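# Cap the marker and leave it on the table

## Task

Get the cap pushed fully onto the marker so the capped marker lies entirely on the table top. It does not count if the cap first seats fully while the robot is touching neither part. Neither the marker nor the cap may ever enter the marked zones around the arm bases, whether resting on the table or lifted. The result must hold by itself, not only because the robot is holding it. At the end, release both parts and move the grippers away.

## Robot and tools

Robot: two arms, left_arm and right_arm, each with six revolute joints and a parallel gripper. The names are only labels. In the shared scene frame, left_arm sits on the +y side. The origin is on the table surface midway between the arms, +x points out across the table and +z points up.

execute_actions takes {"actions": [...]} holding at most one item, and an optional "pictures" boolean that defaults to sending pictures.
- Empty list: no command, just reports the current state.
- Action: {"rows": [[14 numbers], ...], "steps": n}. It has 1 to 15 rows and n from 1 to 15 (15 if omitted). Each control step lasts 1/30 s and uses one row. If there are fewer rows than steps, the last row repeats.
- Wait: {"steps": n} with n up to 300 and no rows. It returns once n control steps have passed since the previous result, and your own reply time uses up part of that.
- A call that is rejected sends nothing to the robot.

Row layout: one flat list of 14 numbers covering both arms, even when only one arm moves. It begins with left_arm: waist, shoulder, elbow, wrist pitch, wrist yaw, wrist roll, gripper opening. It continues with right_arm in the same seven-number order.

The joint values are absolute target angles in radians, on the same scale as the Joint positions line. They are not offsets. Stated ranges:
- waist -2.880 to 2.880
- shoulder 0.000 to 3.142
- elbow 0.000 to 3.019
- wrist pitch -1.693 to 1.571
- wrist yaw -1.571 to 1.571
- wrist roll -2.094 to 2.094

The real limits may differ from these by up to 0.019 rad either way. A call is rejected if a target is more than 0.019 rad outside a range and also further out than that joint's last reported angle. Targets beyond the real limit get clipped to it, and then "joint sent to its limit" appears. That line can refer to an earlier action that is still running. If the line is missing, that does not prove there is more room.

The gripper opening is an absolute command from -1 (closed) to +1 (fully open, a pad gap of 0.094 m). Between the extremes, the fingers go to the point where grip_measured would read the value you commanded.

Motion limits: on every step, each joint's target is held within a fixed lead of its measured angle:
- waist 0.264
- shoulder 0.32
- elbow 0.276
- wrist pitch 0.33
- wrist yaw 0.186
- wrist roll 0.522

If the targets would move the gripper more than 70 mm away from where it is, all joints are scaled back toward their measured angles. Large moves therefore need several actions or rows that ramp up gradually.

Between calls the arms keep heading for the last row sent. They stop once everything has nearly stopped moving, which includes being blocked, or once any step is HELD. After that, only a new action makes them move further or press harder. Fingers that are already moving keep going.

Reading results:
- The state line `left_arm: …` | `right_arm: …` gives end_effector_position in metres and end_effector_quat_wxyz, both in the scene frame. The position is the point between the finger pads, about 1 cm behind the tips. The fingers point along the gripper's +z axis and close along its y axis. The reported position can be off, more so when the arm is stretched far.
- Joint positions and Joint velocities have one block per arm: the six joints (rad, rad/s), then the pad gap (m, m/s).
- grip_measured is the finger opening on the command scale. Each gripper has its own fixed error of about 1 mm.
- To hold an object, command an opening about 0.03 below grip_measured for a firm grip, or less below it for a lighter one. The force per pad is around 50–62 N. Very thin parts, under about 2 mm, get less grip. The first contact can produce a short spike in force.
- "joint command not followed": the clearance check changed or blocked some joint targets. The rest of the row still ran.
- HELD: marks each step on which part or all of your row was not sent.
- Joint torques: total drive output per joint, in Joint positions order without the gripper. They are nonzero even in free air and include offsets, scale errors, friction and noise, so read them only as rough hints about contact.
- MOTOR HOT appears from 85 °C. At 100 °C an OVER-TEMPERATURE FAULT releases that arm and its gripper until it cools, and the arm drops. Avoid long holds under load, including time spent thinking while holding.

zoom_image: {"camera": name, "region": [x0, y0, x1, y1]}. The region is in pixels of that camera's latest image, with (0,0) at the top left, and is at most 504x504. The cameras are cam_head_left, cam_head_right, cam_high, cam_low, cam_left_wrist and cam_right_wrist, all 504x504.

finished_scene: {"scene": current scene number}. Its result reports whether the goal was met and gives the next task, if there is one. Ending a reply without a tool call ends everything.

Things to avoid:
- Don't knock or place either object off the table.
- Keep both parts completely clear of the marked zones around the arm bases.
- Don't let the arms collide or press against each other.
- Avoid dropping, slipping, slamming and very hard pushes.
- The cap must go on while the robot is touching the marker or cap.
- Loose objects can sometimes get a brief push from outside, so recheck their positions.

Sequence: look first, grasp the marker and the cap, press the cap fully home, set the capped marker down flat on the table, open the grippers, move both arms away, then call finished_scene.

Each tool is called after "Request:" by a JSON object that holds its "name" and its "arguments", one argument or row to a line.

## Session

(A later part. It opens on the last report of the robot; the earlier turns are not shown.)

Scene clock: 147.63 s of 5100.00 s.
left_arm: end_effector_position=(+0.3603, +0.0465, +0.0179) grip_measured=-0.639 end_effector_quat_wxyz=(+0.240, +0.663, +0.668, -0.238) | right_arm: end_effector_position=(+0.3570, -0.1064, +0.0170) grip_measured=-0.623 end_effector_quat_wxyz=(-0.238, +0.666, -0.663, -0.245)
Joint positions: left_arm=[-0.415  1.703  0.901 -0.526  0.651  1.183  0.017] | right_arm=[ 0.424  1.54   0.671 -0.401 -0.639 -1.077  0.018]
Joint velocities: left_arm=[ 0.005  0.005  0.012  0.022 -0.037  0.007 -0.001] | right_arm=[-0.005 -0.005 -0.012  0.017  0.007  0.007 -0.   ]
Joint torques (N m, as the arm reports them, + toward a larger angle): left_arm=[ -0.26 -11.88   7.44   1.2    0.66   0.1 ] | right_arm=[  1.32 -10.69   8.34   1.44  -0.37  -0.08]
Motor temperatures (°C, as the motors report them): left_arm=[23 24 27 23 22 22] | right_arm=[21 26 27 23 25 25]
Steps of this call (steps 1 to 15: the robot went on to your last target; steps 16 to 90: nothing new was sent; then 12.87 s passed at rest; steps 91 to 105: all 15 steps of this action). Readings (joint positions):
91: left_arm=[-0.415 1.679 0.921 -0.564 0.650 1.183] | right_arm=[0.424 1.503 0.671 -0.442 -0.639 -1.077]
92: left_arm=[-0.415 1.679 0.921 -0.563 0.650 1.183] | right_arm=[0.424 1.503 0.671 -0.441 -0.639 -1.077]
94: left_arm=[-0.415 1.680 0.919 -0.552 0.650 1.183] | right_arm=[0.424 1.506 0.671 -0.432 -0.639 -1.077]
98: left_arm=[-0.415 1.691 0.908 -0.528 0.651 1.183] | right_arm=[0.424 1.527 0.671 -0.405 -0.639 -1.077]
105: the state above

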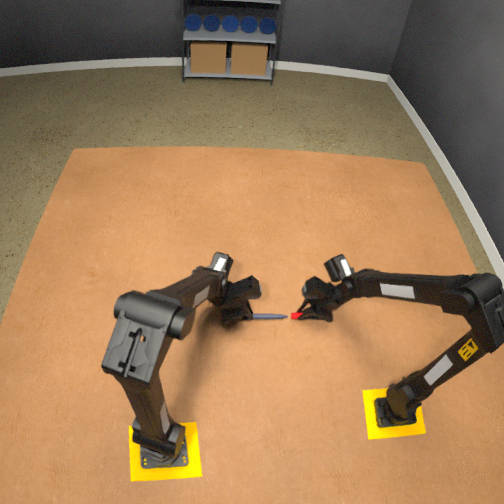

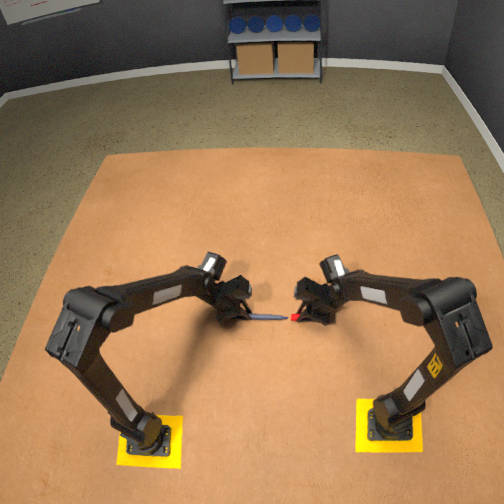

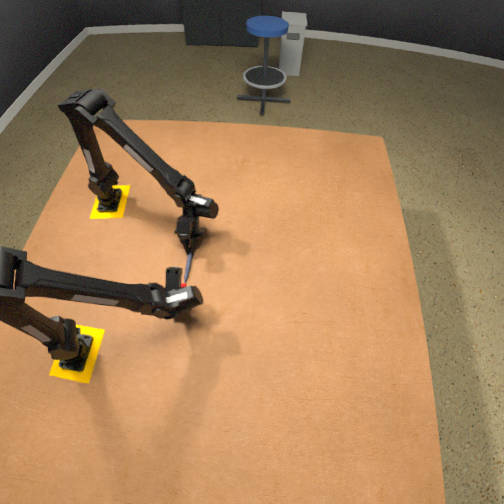

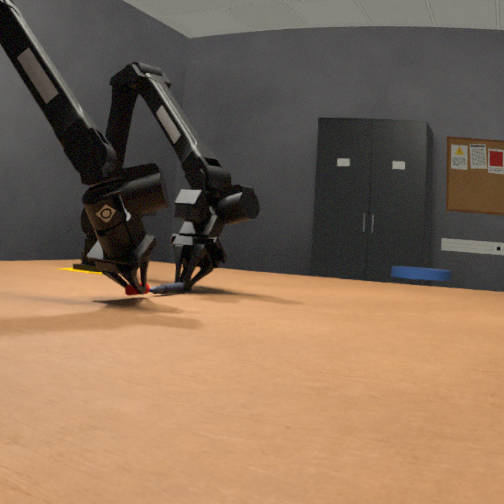

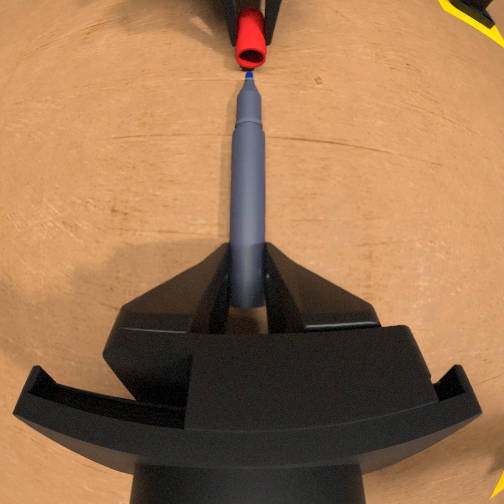

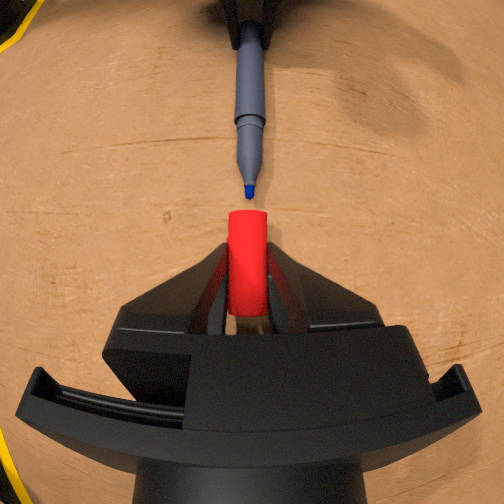

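Request:
{"name": "execute_actions", "arguments": {
  "actions": [
    {"rows":[[-0.424,1.703,0.92,-0.505,0.65,1.17,-0.68,0.42,1.568,0.68,-0.38,-0.641,-1.088,-0.665],[-0.43,1.703,0.92,-0.501,0.648,1.16,-0.68,0.42,1.568,0.68,-0.38,-0.641,-1.088,-0.665],[-0.436,1.703,0.92,-0.496,0.647,1.152,-0.68,0.42,1.568,0.68,-0.38,-0.641,-1.088,-0.665],[-0.442,1.703,0.92,-0.49,0.645,1.144,-0.68,0.42,1.568,0.68,-0.38,-0.641,-1.088,-0.665],[-0.448,1.703,0.92,-0.484,0.644,1.136,-0.68,0.42,1.568,0.68,-0.38,-0.641,-1.088,-0.665],[-0.454,1.703,0.92,-0.478,0.642,1.128,-0.68,0.42,1.568,0.68,-0.38,-0.641,-1.088,-0.665],[-0.46,1.703,0.92,-0.472,0.64,1.12,-0.68,0.42,1.568,0.68,-0.38,-0.641,-1.088,-0.665],[-0.466,1.703,0.92,-0.466,0.639,1.12,-0.68,0.42,1.568,0.68,-0.38,-0.641,-1.088,-0.665],[-0.47,1.703,0.92,-0.461,0.638,1.12,-0.68,0.42,1.568,0.68,-0.38,-0.641,-1.088,-0.665]],"steps":15}
  ],
  "pictures": false
}}

Request:
{"name": "execute_actions", "arguments": {
  "actions": [
    {"steps":6}
  ]
}}

Request:
{"name": "zoom_image", "arguments": {
  "camera": "cam_low",
  "region": [105,260,215,310]
}}

Scene clock: 170.37 s of 5100.00 s.
left_arm: end_effector_position=(+0.3582, +0.0261, +0.0193) grip_measured=-0.639 end_effector_quat_wxyz=(+0.245, +0.667, +0.663, -0.235) | right_arm: end_effector_position=(+0.3562, -0.1068, +0.0141) grip_measured=-0.623 end_effector_quat_wxyz=(-0.234, +0.665, -0.665, -0.247)
Joint positions: left_arm=[-0.462  1.703  0.901 -0.481  0.64   1.134  0.017] | right_arm=[ 0.424  1.548  0.671 -0.401 -0.639 -1.077  0.018]
Joint velocities: left_arm=[ 0.005 -0.005 -0.012  0.027  0.007 -0.095 -0.   ] | right_arm=[-0.005 -0.024 -0.002 -0.007 -0.022  0.007  0.   ]
Joint torques (N m, as the arm reports them, + toward a larger angle): left_arm=[ -0.87 -12.18   9.38   1.29   0.48  -0.13] | right_arm=[ 1.19 -9.89  8.33  1.45 -0.39  0.01]
Motor temperatures (°C, as the motors report them): left_arm=[23 24 26 23 22 22] | right_arm=[21 26 27 23 25 25]
Steps of this call (steps 1 to 15: the robot went on to your last target; steps 16 to 90: nothing new was sent; then 19.23 s passed at rest; steps 91 to 105: all 15 steps of this action). Readings (joint positions):
91: left_arm=[-0.415 1.703 0.901 -0.525 0.651 1.182] | right_arm=[0.424 1.540 0.671 -0.401 -0.639 -1.077]
92: left_arm=[-0.415 1.703 0.901 -0.524 0.650 1.181] | right_arm=[0.424 1.541 0.671 -0.401 -0.639 -1.077]
94: left_arm=[-0.417 1.703 0.901 -0.518 0.647 1.173] | right_arm=[0.424 1.544 0.671 -0.401 -0.639 -1.077]
98: left_arm=[-0.433 1.703 0.901 -0.497 0.641 1.150] | right_arm=[0.424 1.548 0.671 -0.401 -0.639 -1.077]
105: the state above

Scene clock: 170.57 s of 5100.00 s.
left_arm: end_effector_position=(+0.3583, +0.0262, +0.0192) grip_measured=-0.639 end_effector_quat_wxyz=(+0.245, +0.666, +0.664, -0.235) | right_arm: end_effector_position=(+0.3562, -0.1068, +0.0141) grip_measured=-0.623 end_effector_quat_wxyz=(-0.234, +0.665, -0.665, -0.247)
Joint positions: left_arm=[-0.462  1.703  0.901 -0.481  0.639  1.131  0.017] | right_arm=[ 0.424  1.548  0.671 -0.401 -0.639 -1.077  0.018]
Joint velocities: left_arm=[-0.005  0.005 -0.002  0.002 -0.081  0.022 -0.001] | right_arm=[ 0.015  0.015 -0.007 -0.017 -0.081  0.037  0.   ]
Joint torques (N m, as the arm reports them, + toward a larger angle): left_arm=[ -0.87 -12.13   9.35   1.3    0.49  -0.15] | right_arm=[  0.12 -10.71   8.13   1.28  -0.41  -0.04]
Motor temperatures (°C, as the motors report them): left_arm=[23 24 26 23 22 22] | right_arm=[21 26 27 23 25 25]
Steps of this call (steps 1 to 6: the robot went on to your last target). Readings (joint positions):
1: left_arm=[-0.462 1.703 0.901 -0.481 0.639 1.134] | right_arm=[0.424 1.548 0.671 -0.401 -0.639 -1.077]
2: left_arm=[-0.462 1.703 0.901 -0.481 0.639 1.133] | right_arm=[0.424 1.548 0.671 -0.401 -0.639 -1.077]
4: left_arm=[-0.462 1.703 0.901 -0.481 0.639 1.132] | right_arm=[0.424 1.548 0.671 -0.401 -0.639 -1.077]
6: the state above

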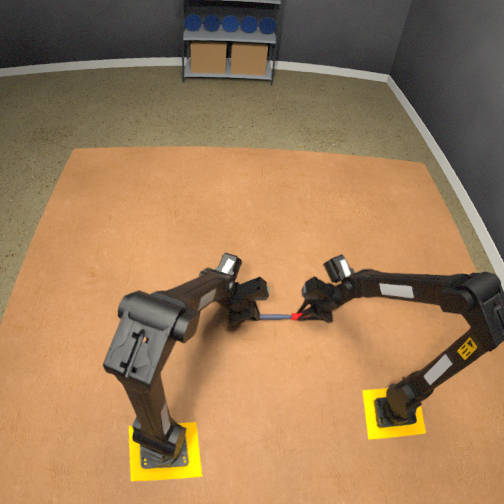

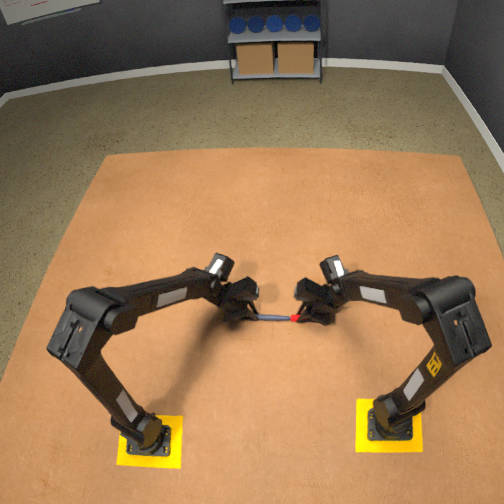

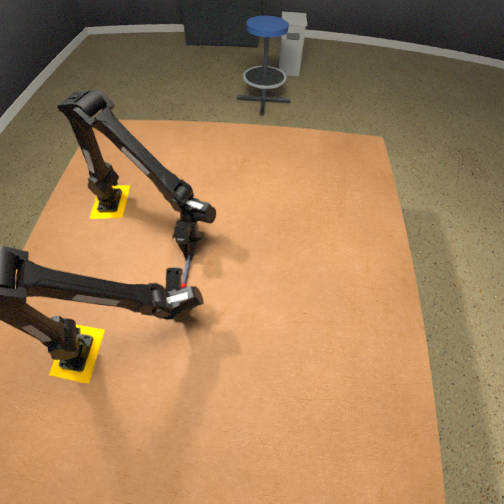

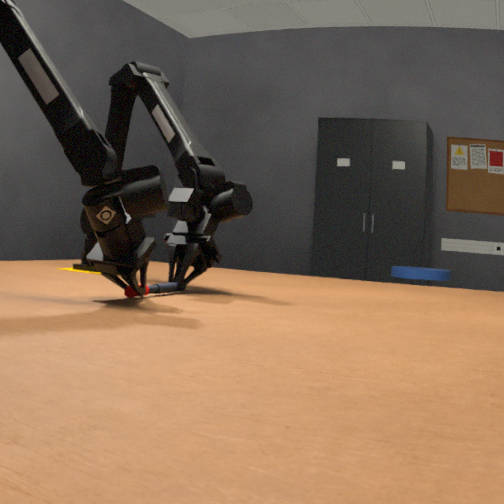

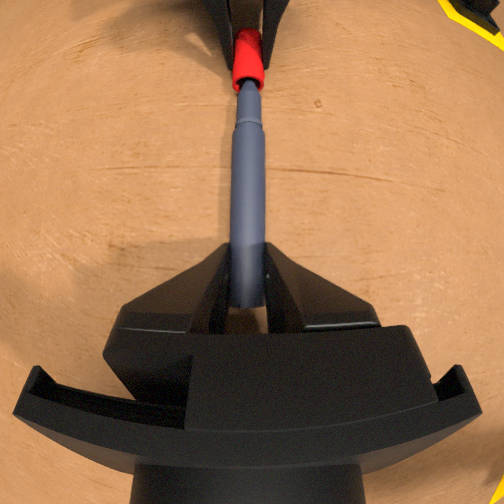

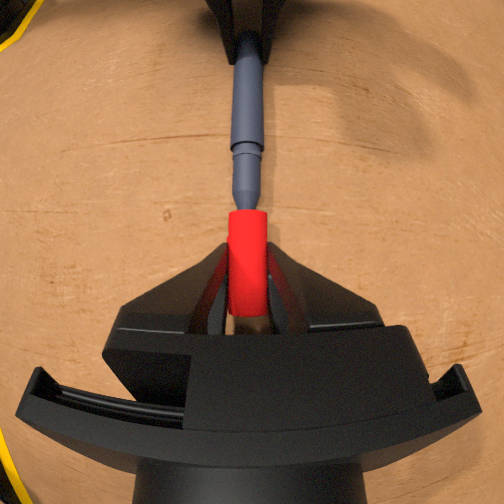

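Region (105, 260, 215, 310) of cam_low's 504x504 image, scaled by 4.582, with more detail than that image has; it fills the top 229 rows of this view, and the rest is white.

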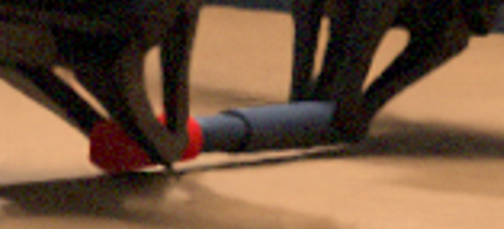

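Request:
{"name": "execute_actions", "arguments": {
  "actions": [
    {"rows":[[-0.472,1.71,0.944,-0.461,0.637,1.112,-0.68,0.42,1.568,0.68,-0.38,-0.641,-1.088,-0.665],[-0.477,1.712,0.946,-0.458,0.636,1.105,-0.68,0.42,1.568,0.68,-0.38,-0.641,-1.088,-0.665],[-0.483,1.714,0.948,-0.454,0.634,1.098,-0.68,0.42,1.568,0.68,-0.38,-0.641,-1.088,-0.665],[-0.489,1.716,0.95,-0.45,0.632,1.091,-0.68,0.42,1.568,0.68,-0.38,-0.641,-1.088,-0.665],[-0.495,1.718,0.952,-0.446,0.631,1.084,-0.68,0.42,1.568,0.68,-0.38,-0.641,-1.088,-0.665],[-0.501,1.72,0.954,-0.442,0.629,1.077,-0.68,0.42,1.568,0.68,-0.38,-0.641,-1.088,-0.665],[-0.507,1.721,0.956,-0.437,0.628,1.07,-0.68,0.42,1.568,0.68,-0.38,-0.641,-1.088,-0.665],[-0.513,1.723,0.958,-0.433,0.626,1.063,-0.68,0.42,1.568,0.68,-0.38,-0.641,-1.088,-0.665],[-0.519,1.724,0.96,-0.428,0.624,1.058,-0.68,0.42,1.568,0.68,-0.38,-0.641,-1.088,-0.665],[-0.524,1.726,0.962,-0.424,0.623,1.058,-0.68,0.42,1.568,0.68,-0.38,-0.641,-1.088,-0.665]],"steps":15}
  ],
  "pictures": false
}}

Request:
{"name": "execute_actions", "arguments": {
  "actions": [
    {"steps":6}
  ]
}}

Scene clock: 192.33 s of 5100.00 s.
left_arm: end_effector_position=(+0.3594, +0.0008, +0.0192) grip_measured=-0.639 end_effector_quat_wxyz=(+0.247, +0.668, +0.662, -0.234) | right_arm: end_effector_position=(+0.3562, -0.1070, +0.0138) grip_measured=-0.623 end_effector_quat_wxyz=(-0.234, +0.665, -0.665, -0.247)
Joint positions: left_arm=[-0.515  1.719  0.921 -0.443  0.624  1.075  0.017] | right_arm=[ 0.424  1.548  0.671 -0.401 -0.639 -1.077  0.018]
Joint velocities: left_arm=[-0.015 -0.005  0.012  0.022 -0.037 -0.081  0.   ] | right_arm=[-0.005 -0.005 -0.002 -0.012 -0.066 -0.007  0.001]
Joint torques (N m, as the arm reports them, + toward a larger angle): left_arm=[ -0.82 -12.07  11.54   1.33   0.46  -0.16] | right_arm=[  0.79 -10.1    8.34   1.23  -0.39   0.01]
Motor temperatures (°C, as the motors report them): left_arm=[23 24 27 23 22 22] | right_arm=[21 26 27 23 25 25]
Steps of this call (steps 1 to 15: the robot went on to your last target; steps 16 to 90: nothing new was sent; then 18.27 s passed at rest; steps 91 to 105: all 15 steps of this action). Readings (joint positions):
91: left_arm=[-0.462 1.703 0.901 -0.481 0.639 1.129] | right_arm=[0.424 1.548 0.671 -0.401 -0.639 -1.077]
92: left_arm=[-0.462 1.703 0.901 -0.480 0.638 1.126] | right_arm=[0.424 1.548 0.671 -0.401 -0.639 -1.077]
94: left_arm=[-0.464 1.705 0.901 -0.476 0.635 1.119] | right_arm=[0.424 1.548 0.671 -0.401 -0.639 -1.077]
98: left_arm=[-0.480 1.714 0.908 -0.462 0.630 1.099] | right_arm=[0.424 1.548 0.671 -0.401 -0.638 -1.077]
105: the state above

Scene clock: 192.53 s of 5100.00 s.
left_arm: end_effector_position=(+0.3592, +0.0007, +0.0189) grip_measured=-0.639 end_effector_quat_wxyz=(+0.246, +0.667, +0.663, -0.235) | right_arm: end_effector_position=(+0.3562, -0.1070, +0.0138) grip_measured=-0.623 end_effector_quat_wxyz=(-0.234, +0.665, -0.665, -0.247)
Joint positions: left_arm=[-0.516  1.72   0.921 -0.443  0.624  1.07   0.017] | right_arm=[ 0.424  1.548  0.671 -0.401 -0.639 -1.077  0.018]
Joint velocities: left_arm=[-0.005 -0.015 -0.012  0.002 -0.007 -0.037  0.001] | right_arm=[-0.005 -0.024 -0.002 -0.017 -0.11  -0.022 -0.   ]
Joint torques (N m, as the arm reports them, + toward a larger angle): left_arm=[ -0.89 -12.12  11.61   1.37   0.47  -0.14] | right_arm=[ 0.87 -9.27  8.32  1.2  -0.42 -0.02]
Motor temperatures (°C, as the motors report them): left_arm=[23 24 27 23 22 22] | right_arm=[21 26 27 23 25 25]
Steps of this call (steps 1 to 6: the robot went on to your last target). Readings (joint positions):
1: left_arm=[-0.516 1.719 0.921 -0.443 0.624 1.073] | right_arm=[0.424 1.548 0.671 -0.401 -0.639 -1.077]
2: left_arm=[-0.516 1.720 0.921 -0.443 0.624 1.072] | right_arm=[0.424 1.548 0.671 -0.401 -0.639 -1.077]
4: left_arm=[-0.516 1.720 0.921 -0.443 0.624 1.071] | right_arm=[0.424 1.548 0.671 -0.401 -0.639 -1.077]
6: the state above

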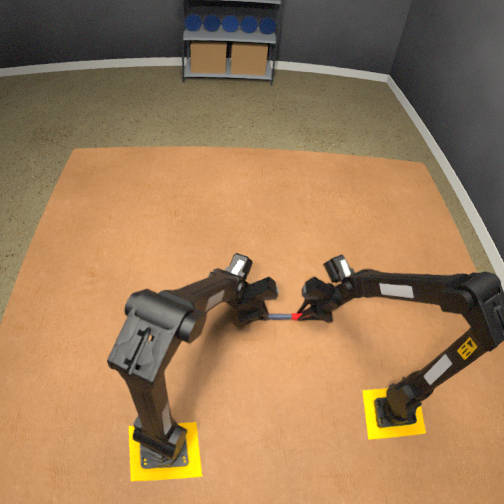

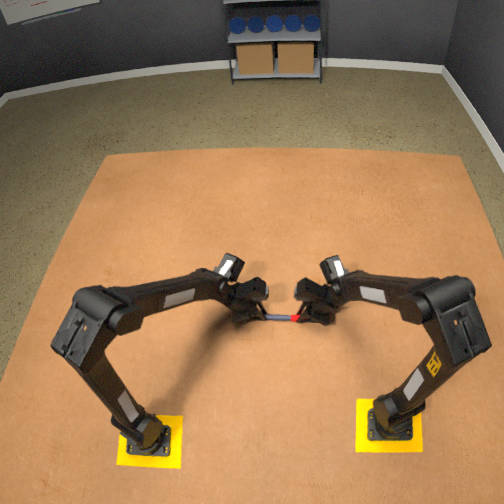

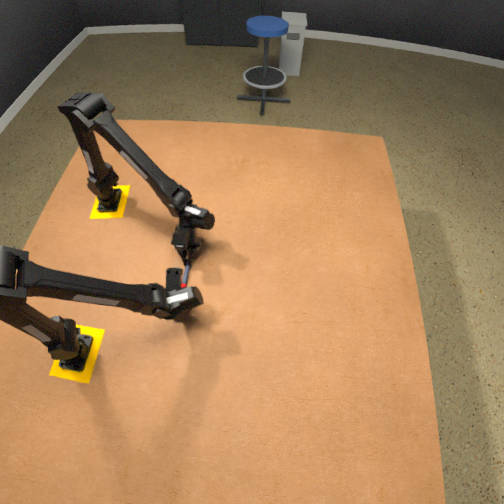

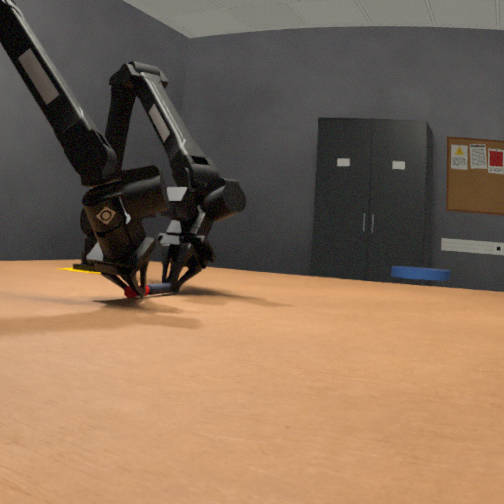

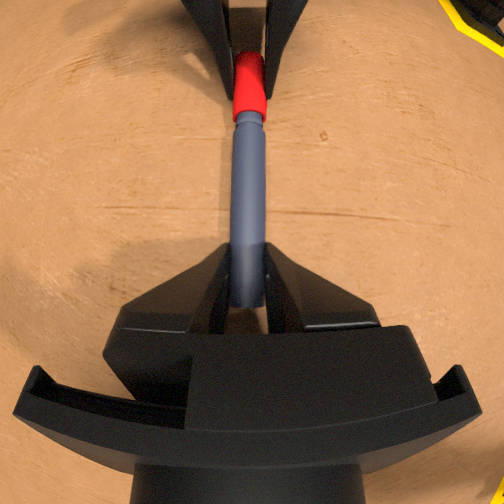

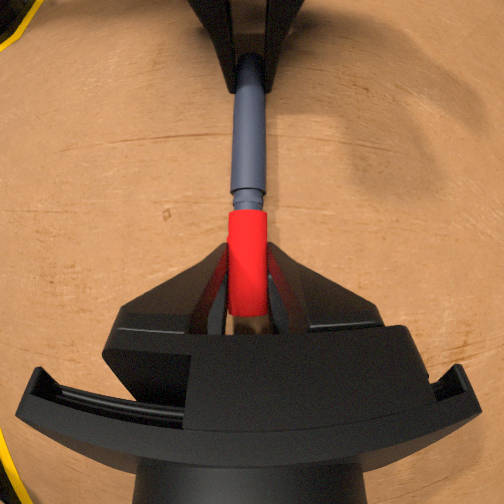

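Request:
{"name": "execute_actions", "arguments": {
  "actions": []
}}

Scene clock: 214.40 s of 5100.00 s.
left_arm: end_effector_position=(+0.3592, +0.0007, +0.0189) grip_measured=-0.639 end_effector_quat_wxyz=(+0.246, +0.666, +0.664, -0.235) | right_arm: end_effector_position=(+0.3562, -0.1070, +0.0138) grip_measured=-0.623 end_effector_quat_wxyz=(-0.234, +0.665, -0.665, -0.247)
Joint positions: left_arm=[-0.516  1.72   0.921 -0.443  0.624  1.068  0.017] | right_arm=[ 0.424  1.548  0.671 -0.401 -0.639 -1.077  0.018]
Joint velocities: left_arm=[ 0.005  0.024 -0.022  0.017  0.007 -0.007 -0.   ] | right_arm=[-0.005 -0.024 -0.012  0.012  0.022 -0.022 -0.001]
Joint torques (N m, as the arm reports them, + toward a larger angle): left_arm=[ -0.99 -12.06  11.56   1.34   0.48  -0.14] | right_arm=[  0.13 -10.92   8.24   1.25  -0.39  -0.04]
Motor temperatures (°C, as the motors report them): left_arm=[23 23 28 23 22 22] | right_arm=[21 26 27 23 25 25]
Steps of this call (steps 1 to 15: the robot went on to your last target; steps 16 to 90: nothing new was sent; then 18.87 s passed at rest). Readings (joint positions):
1: left_arm=[-0.516 1.720 0.921 -0.443 0.624 1.069] | right_arm=[0.424 1.548 0.671 -0.401 -0.639 -1.077]
2: left_arm=[-0.516 1.720 0.921 -0.443 0.624 1.069] | right_arm=[0.424 1.548 0.671 -0.401 -0.639 -1.077]
4: left_arm=[-0.516 1.720 0.921 -0.443 0.624 1.069] | right_arm=[0.424 1.548 0.671 -0.401 -0.639 -1.077]
8: left_arm=[-0.516 1.720 0.921 -0.443 0.624 1.068] | right_arm=[0.424 1.548 0.671 -0.401 -0.639 -1.077]
90: the state above
All arms were judged still, so your last target was given up. Only a new action makes them travel on or press farther. Fingers that are still opening or closing keep moving.

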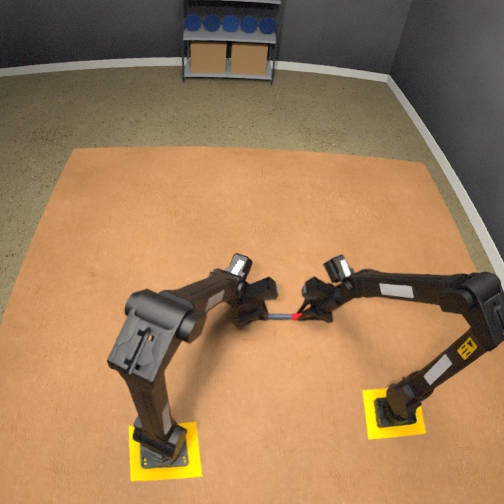

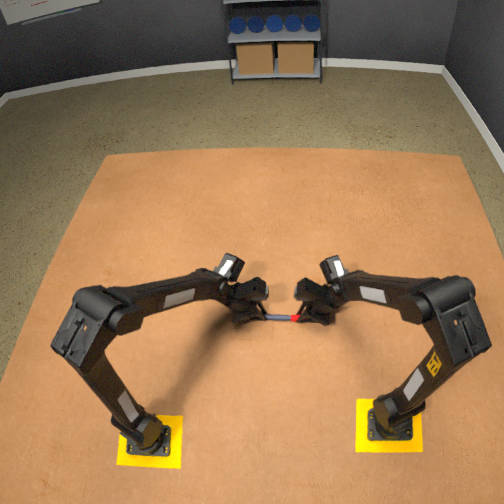

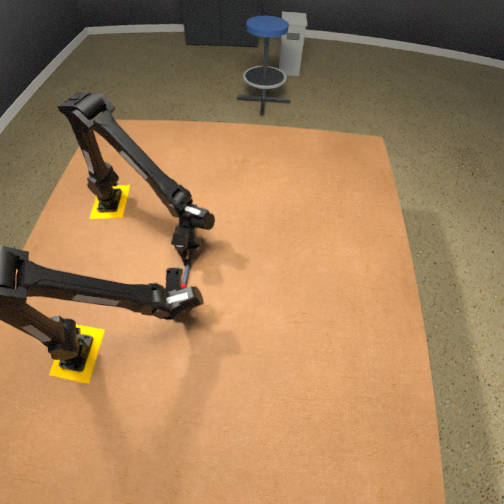

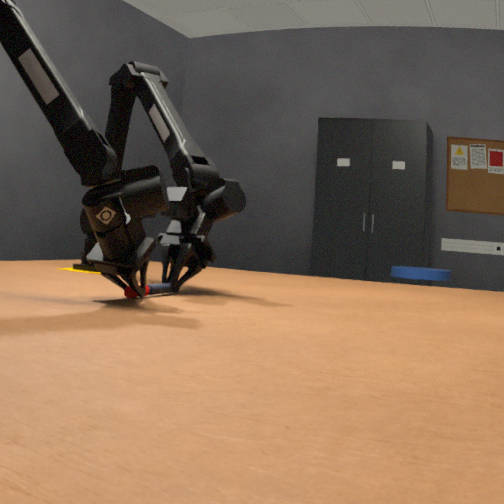

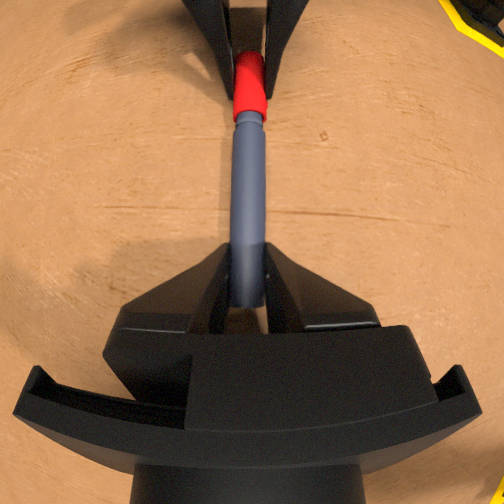

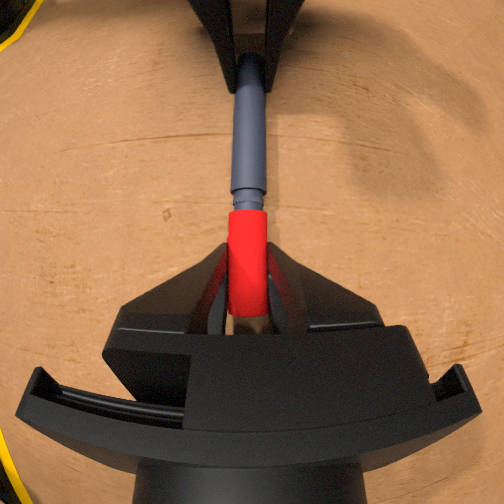

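Request:
{"name": "execute_actions", "arguments": {
  "actions": [
    {"rows":[[-0.529,1.728,0.964,-0.42,0.622,1.052,-0.68,0.424,1.568,0.683,-0.38,-0.641,-1.088,-0.665],[-0.534,1.729,0.966,-0.417,0.62,1.046,-0.68,0.428,1.568,0.686,-0.38,-0.641,-1.088,-0.665],[-0.54,1.731,0.968,-0.413,0.619,1.04,-0.68,0.432,1.568,0.69,-0.38,-0.643,-1.088,-0.665],[-0.545,1.733,0.97,-0.409,0.619,1.033,-0.68,0.436,1.568,0.693,-0.38,-0.646,-1.088,-0.665],[-0.553,1.733,0.973,-0.406,0.624,1.033,-0.68,0.441,1.568,0.696,-0.377,-0.651,-1.088,-0.665],[-0.561,1.733,0.976,-0.403,0.63,1.033,-0.68,0.446,1.568,0.70,-0.374,-0.656,-1.088,-0.665],[-0.57,1.733,0.979,-0.40,0.636,1.033,-0.68,0.452,1.568,0.703,-0.371,-0.661,-1.088,-0.665],[-0.58,1.733,0.982,-0.397,0.642,1.033,-0.68,0.458,1.568,0.706,-0.368,-0.666,-1.088,-0.665],[-0.59,1.733,0.985,-0.394,0.647,1.033,-0.68,0.464,1.568,0.71,-0.365,-0.671,-1.088,-0.665]],"steps":15}
  ]
}}

Request:
{"name": "execute_actions", "arguments": {
  "actions": []
}}

Scene clock: 229.03 s of 5100.00 s.
left_arm: end_effector_position=(+0.3565, -0.0093, +0.0172) grip_measured=-0.639 end_effector_quat_wxyz=(+0.245, +0.666, +0.663, -0.239) | right_arm: end_effector_position=(+0.3541, -0.1044, +0.0129) grip_measured=-0.623 end_effector_quat_wxyz=(-0.233, +0.666, -0.662, -0.252)
Joint positions: left_arm=[-0.537  1.729  0.924 -0.43   0.624  1.044  0.017] | right_arm=[ 0.429  1.554  0.671 -0.398 -0.648 -1.077  0.018]
Joint velocities: left_arm=[-0.015 -0.015 -0.002 -0.002  0.022  0.022 -0.001] | right_arm=[-0.034 -0.005 -0.017 -0.012 -0.051 -0.007  0.   ]
Joint torques (N m, as the arm reports them, + toward a larger angle): left_arm=[ -4.97 -12.29  13.36   2.02   1.5   -0.15] | right_arm=[  2.72 -10.07  11.25   1.82  -1.14  -0.03]
Motor temperatures (°C, as the motors report them): left_arm=[23 23 28 23 22 22] | right_arm=[21 26 27 23 25 25]
Steps of this call (steps 1 to 90: nothing new was sent; then 11.13 s passed at rest; steps 91 to 105: all 15 steps of this action). Readings (joint positions):
91: left_arm=[-0.516 1.720 0.921 -0.443 0.624 1.067] | right_arm=[0.424 1.548 0.671 -0.401 -0.639 -1.077]
92: left_arm=[-0.516 1.720 0.921 -0.441 0.623 1.065] | right_arm=[0.424 1.548 0.671 -0.401 -0.639 -1.077]
94: left_arm=[-0.519 1.722 0.921 -0.438 0.622 1.060] | right_arm=[0.424 1.548 0.671 -0.399 -0.639 -1.077]
98: left_arm=[-0.531 1.726 0.924 -0.431 0.625 1.050] | right_arm=[0.427 1.550 0.671 -0.398 -0.646 -1.077]
105: the state above

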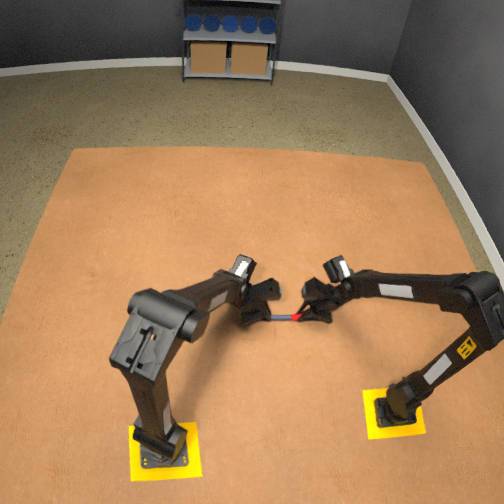

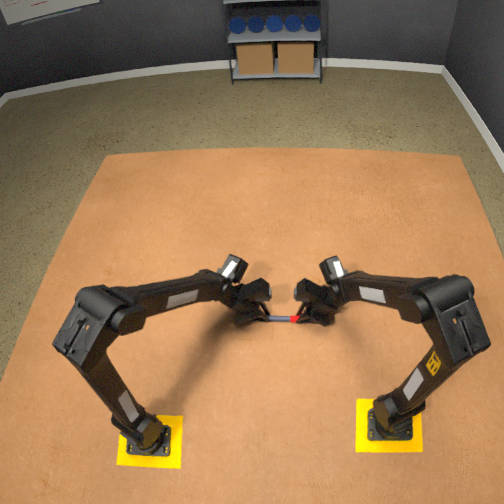

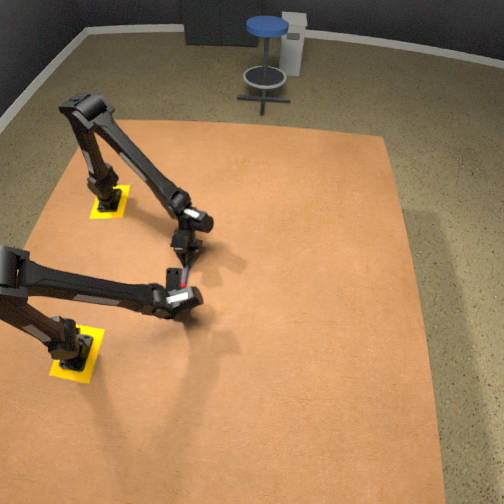

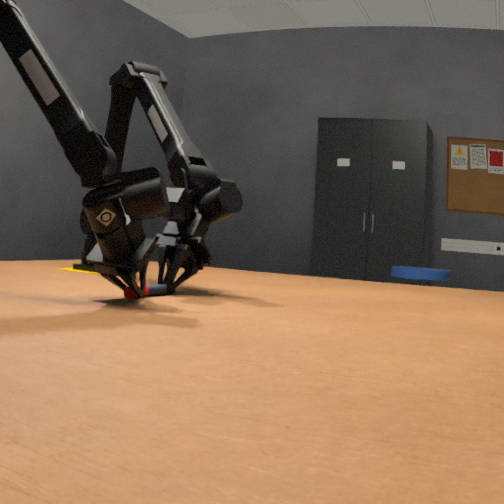

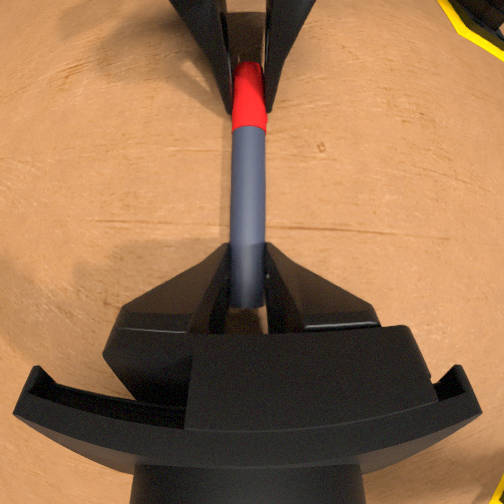

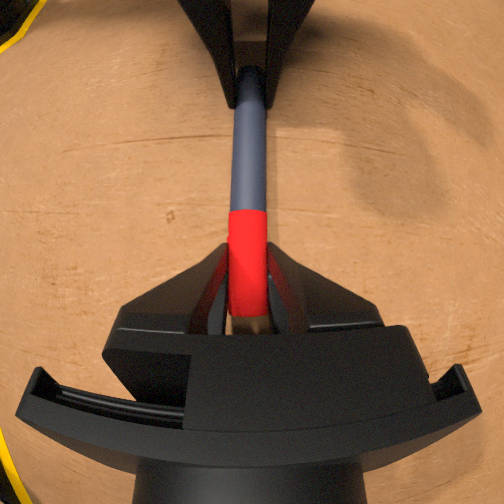

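Scene clock: 229.03 s of 5100.00 s.
left_arm: end_effector_position=(+0.3565, -0.0093, +0.0172) grip_measured=-0.639 end_effector_quat_wxyz=(+0.245, +0.666, +0.663, -0.239) | right_arm: end_effector_position=(+0.3541, -0.1044, +0.0129) grip_measured=-0.623 end_effector_quat_wxyz=(-0.233, +0.666, -0.662, -0.252)
Joint positions: left_arm=[-0.537  1.729  0.924 -0.43   0.624  1.044  0.017] | right_arm=[ 0.429  1.554  0.671 -0.398 -0.648 -1.077  0.018]
Joint velocities: left_arm=[-0.015 -0.015 -0.002 -0.002  0.022  0.022 -0.001] | right_arm=[-0.034 -0.005 -0.017 -0.012 -0.051 -0.007  0.   ]
Joint torques (N m, as the arm reports them, + toward a larger angle): left_arm=[ -4.97 -12.29  13.36   2.02   1.5   -0.15] | right_arm=[  2.72 -10.07  11.25   1.82  -1.14  -0.03]
Motor temperatures (°C, as the motors report them): left_arm=[23 23 28 23 22 22] | right_arm=[21 26 27 23 25 25]

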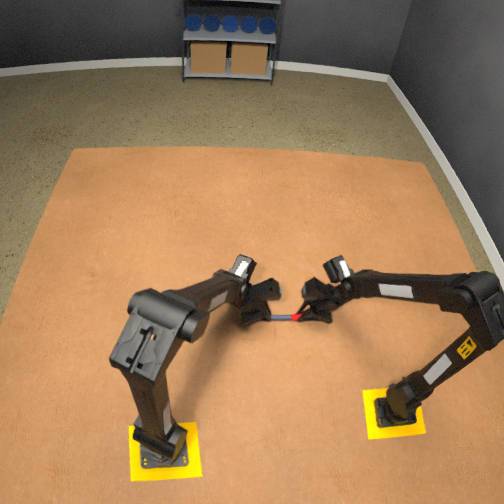

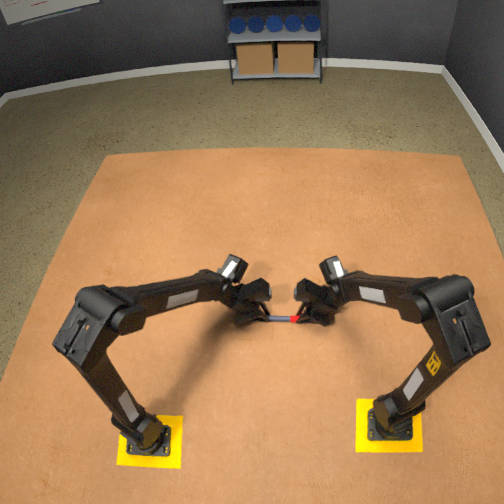

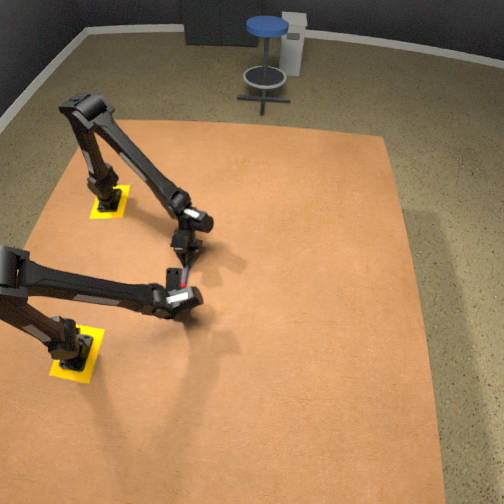

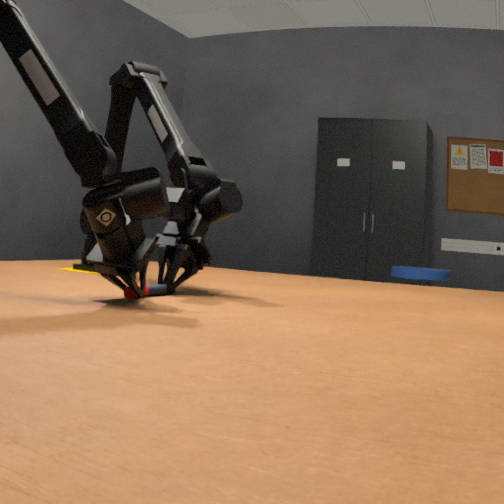

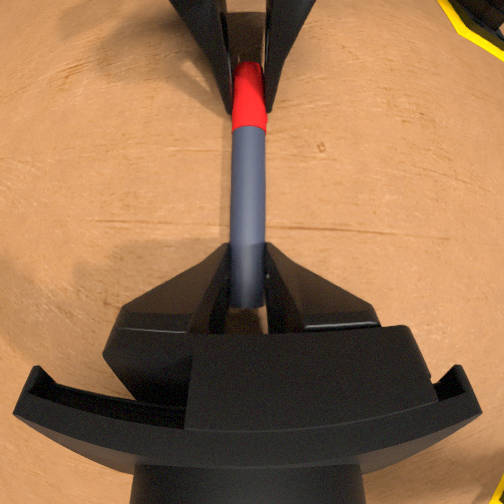

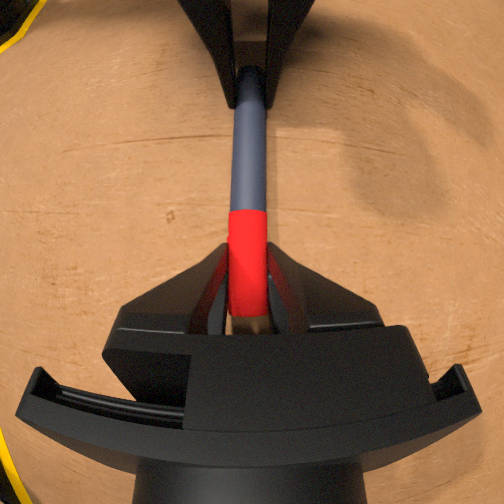

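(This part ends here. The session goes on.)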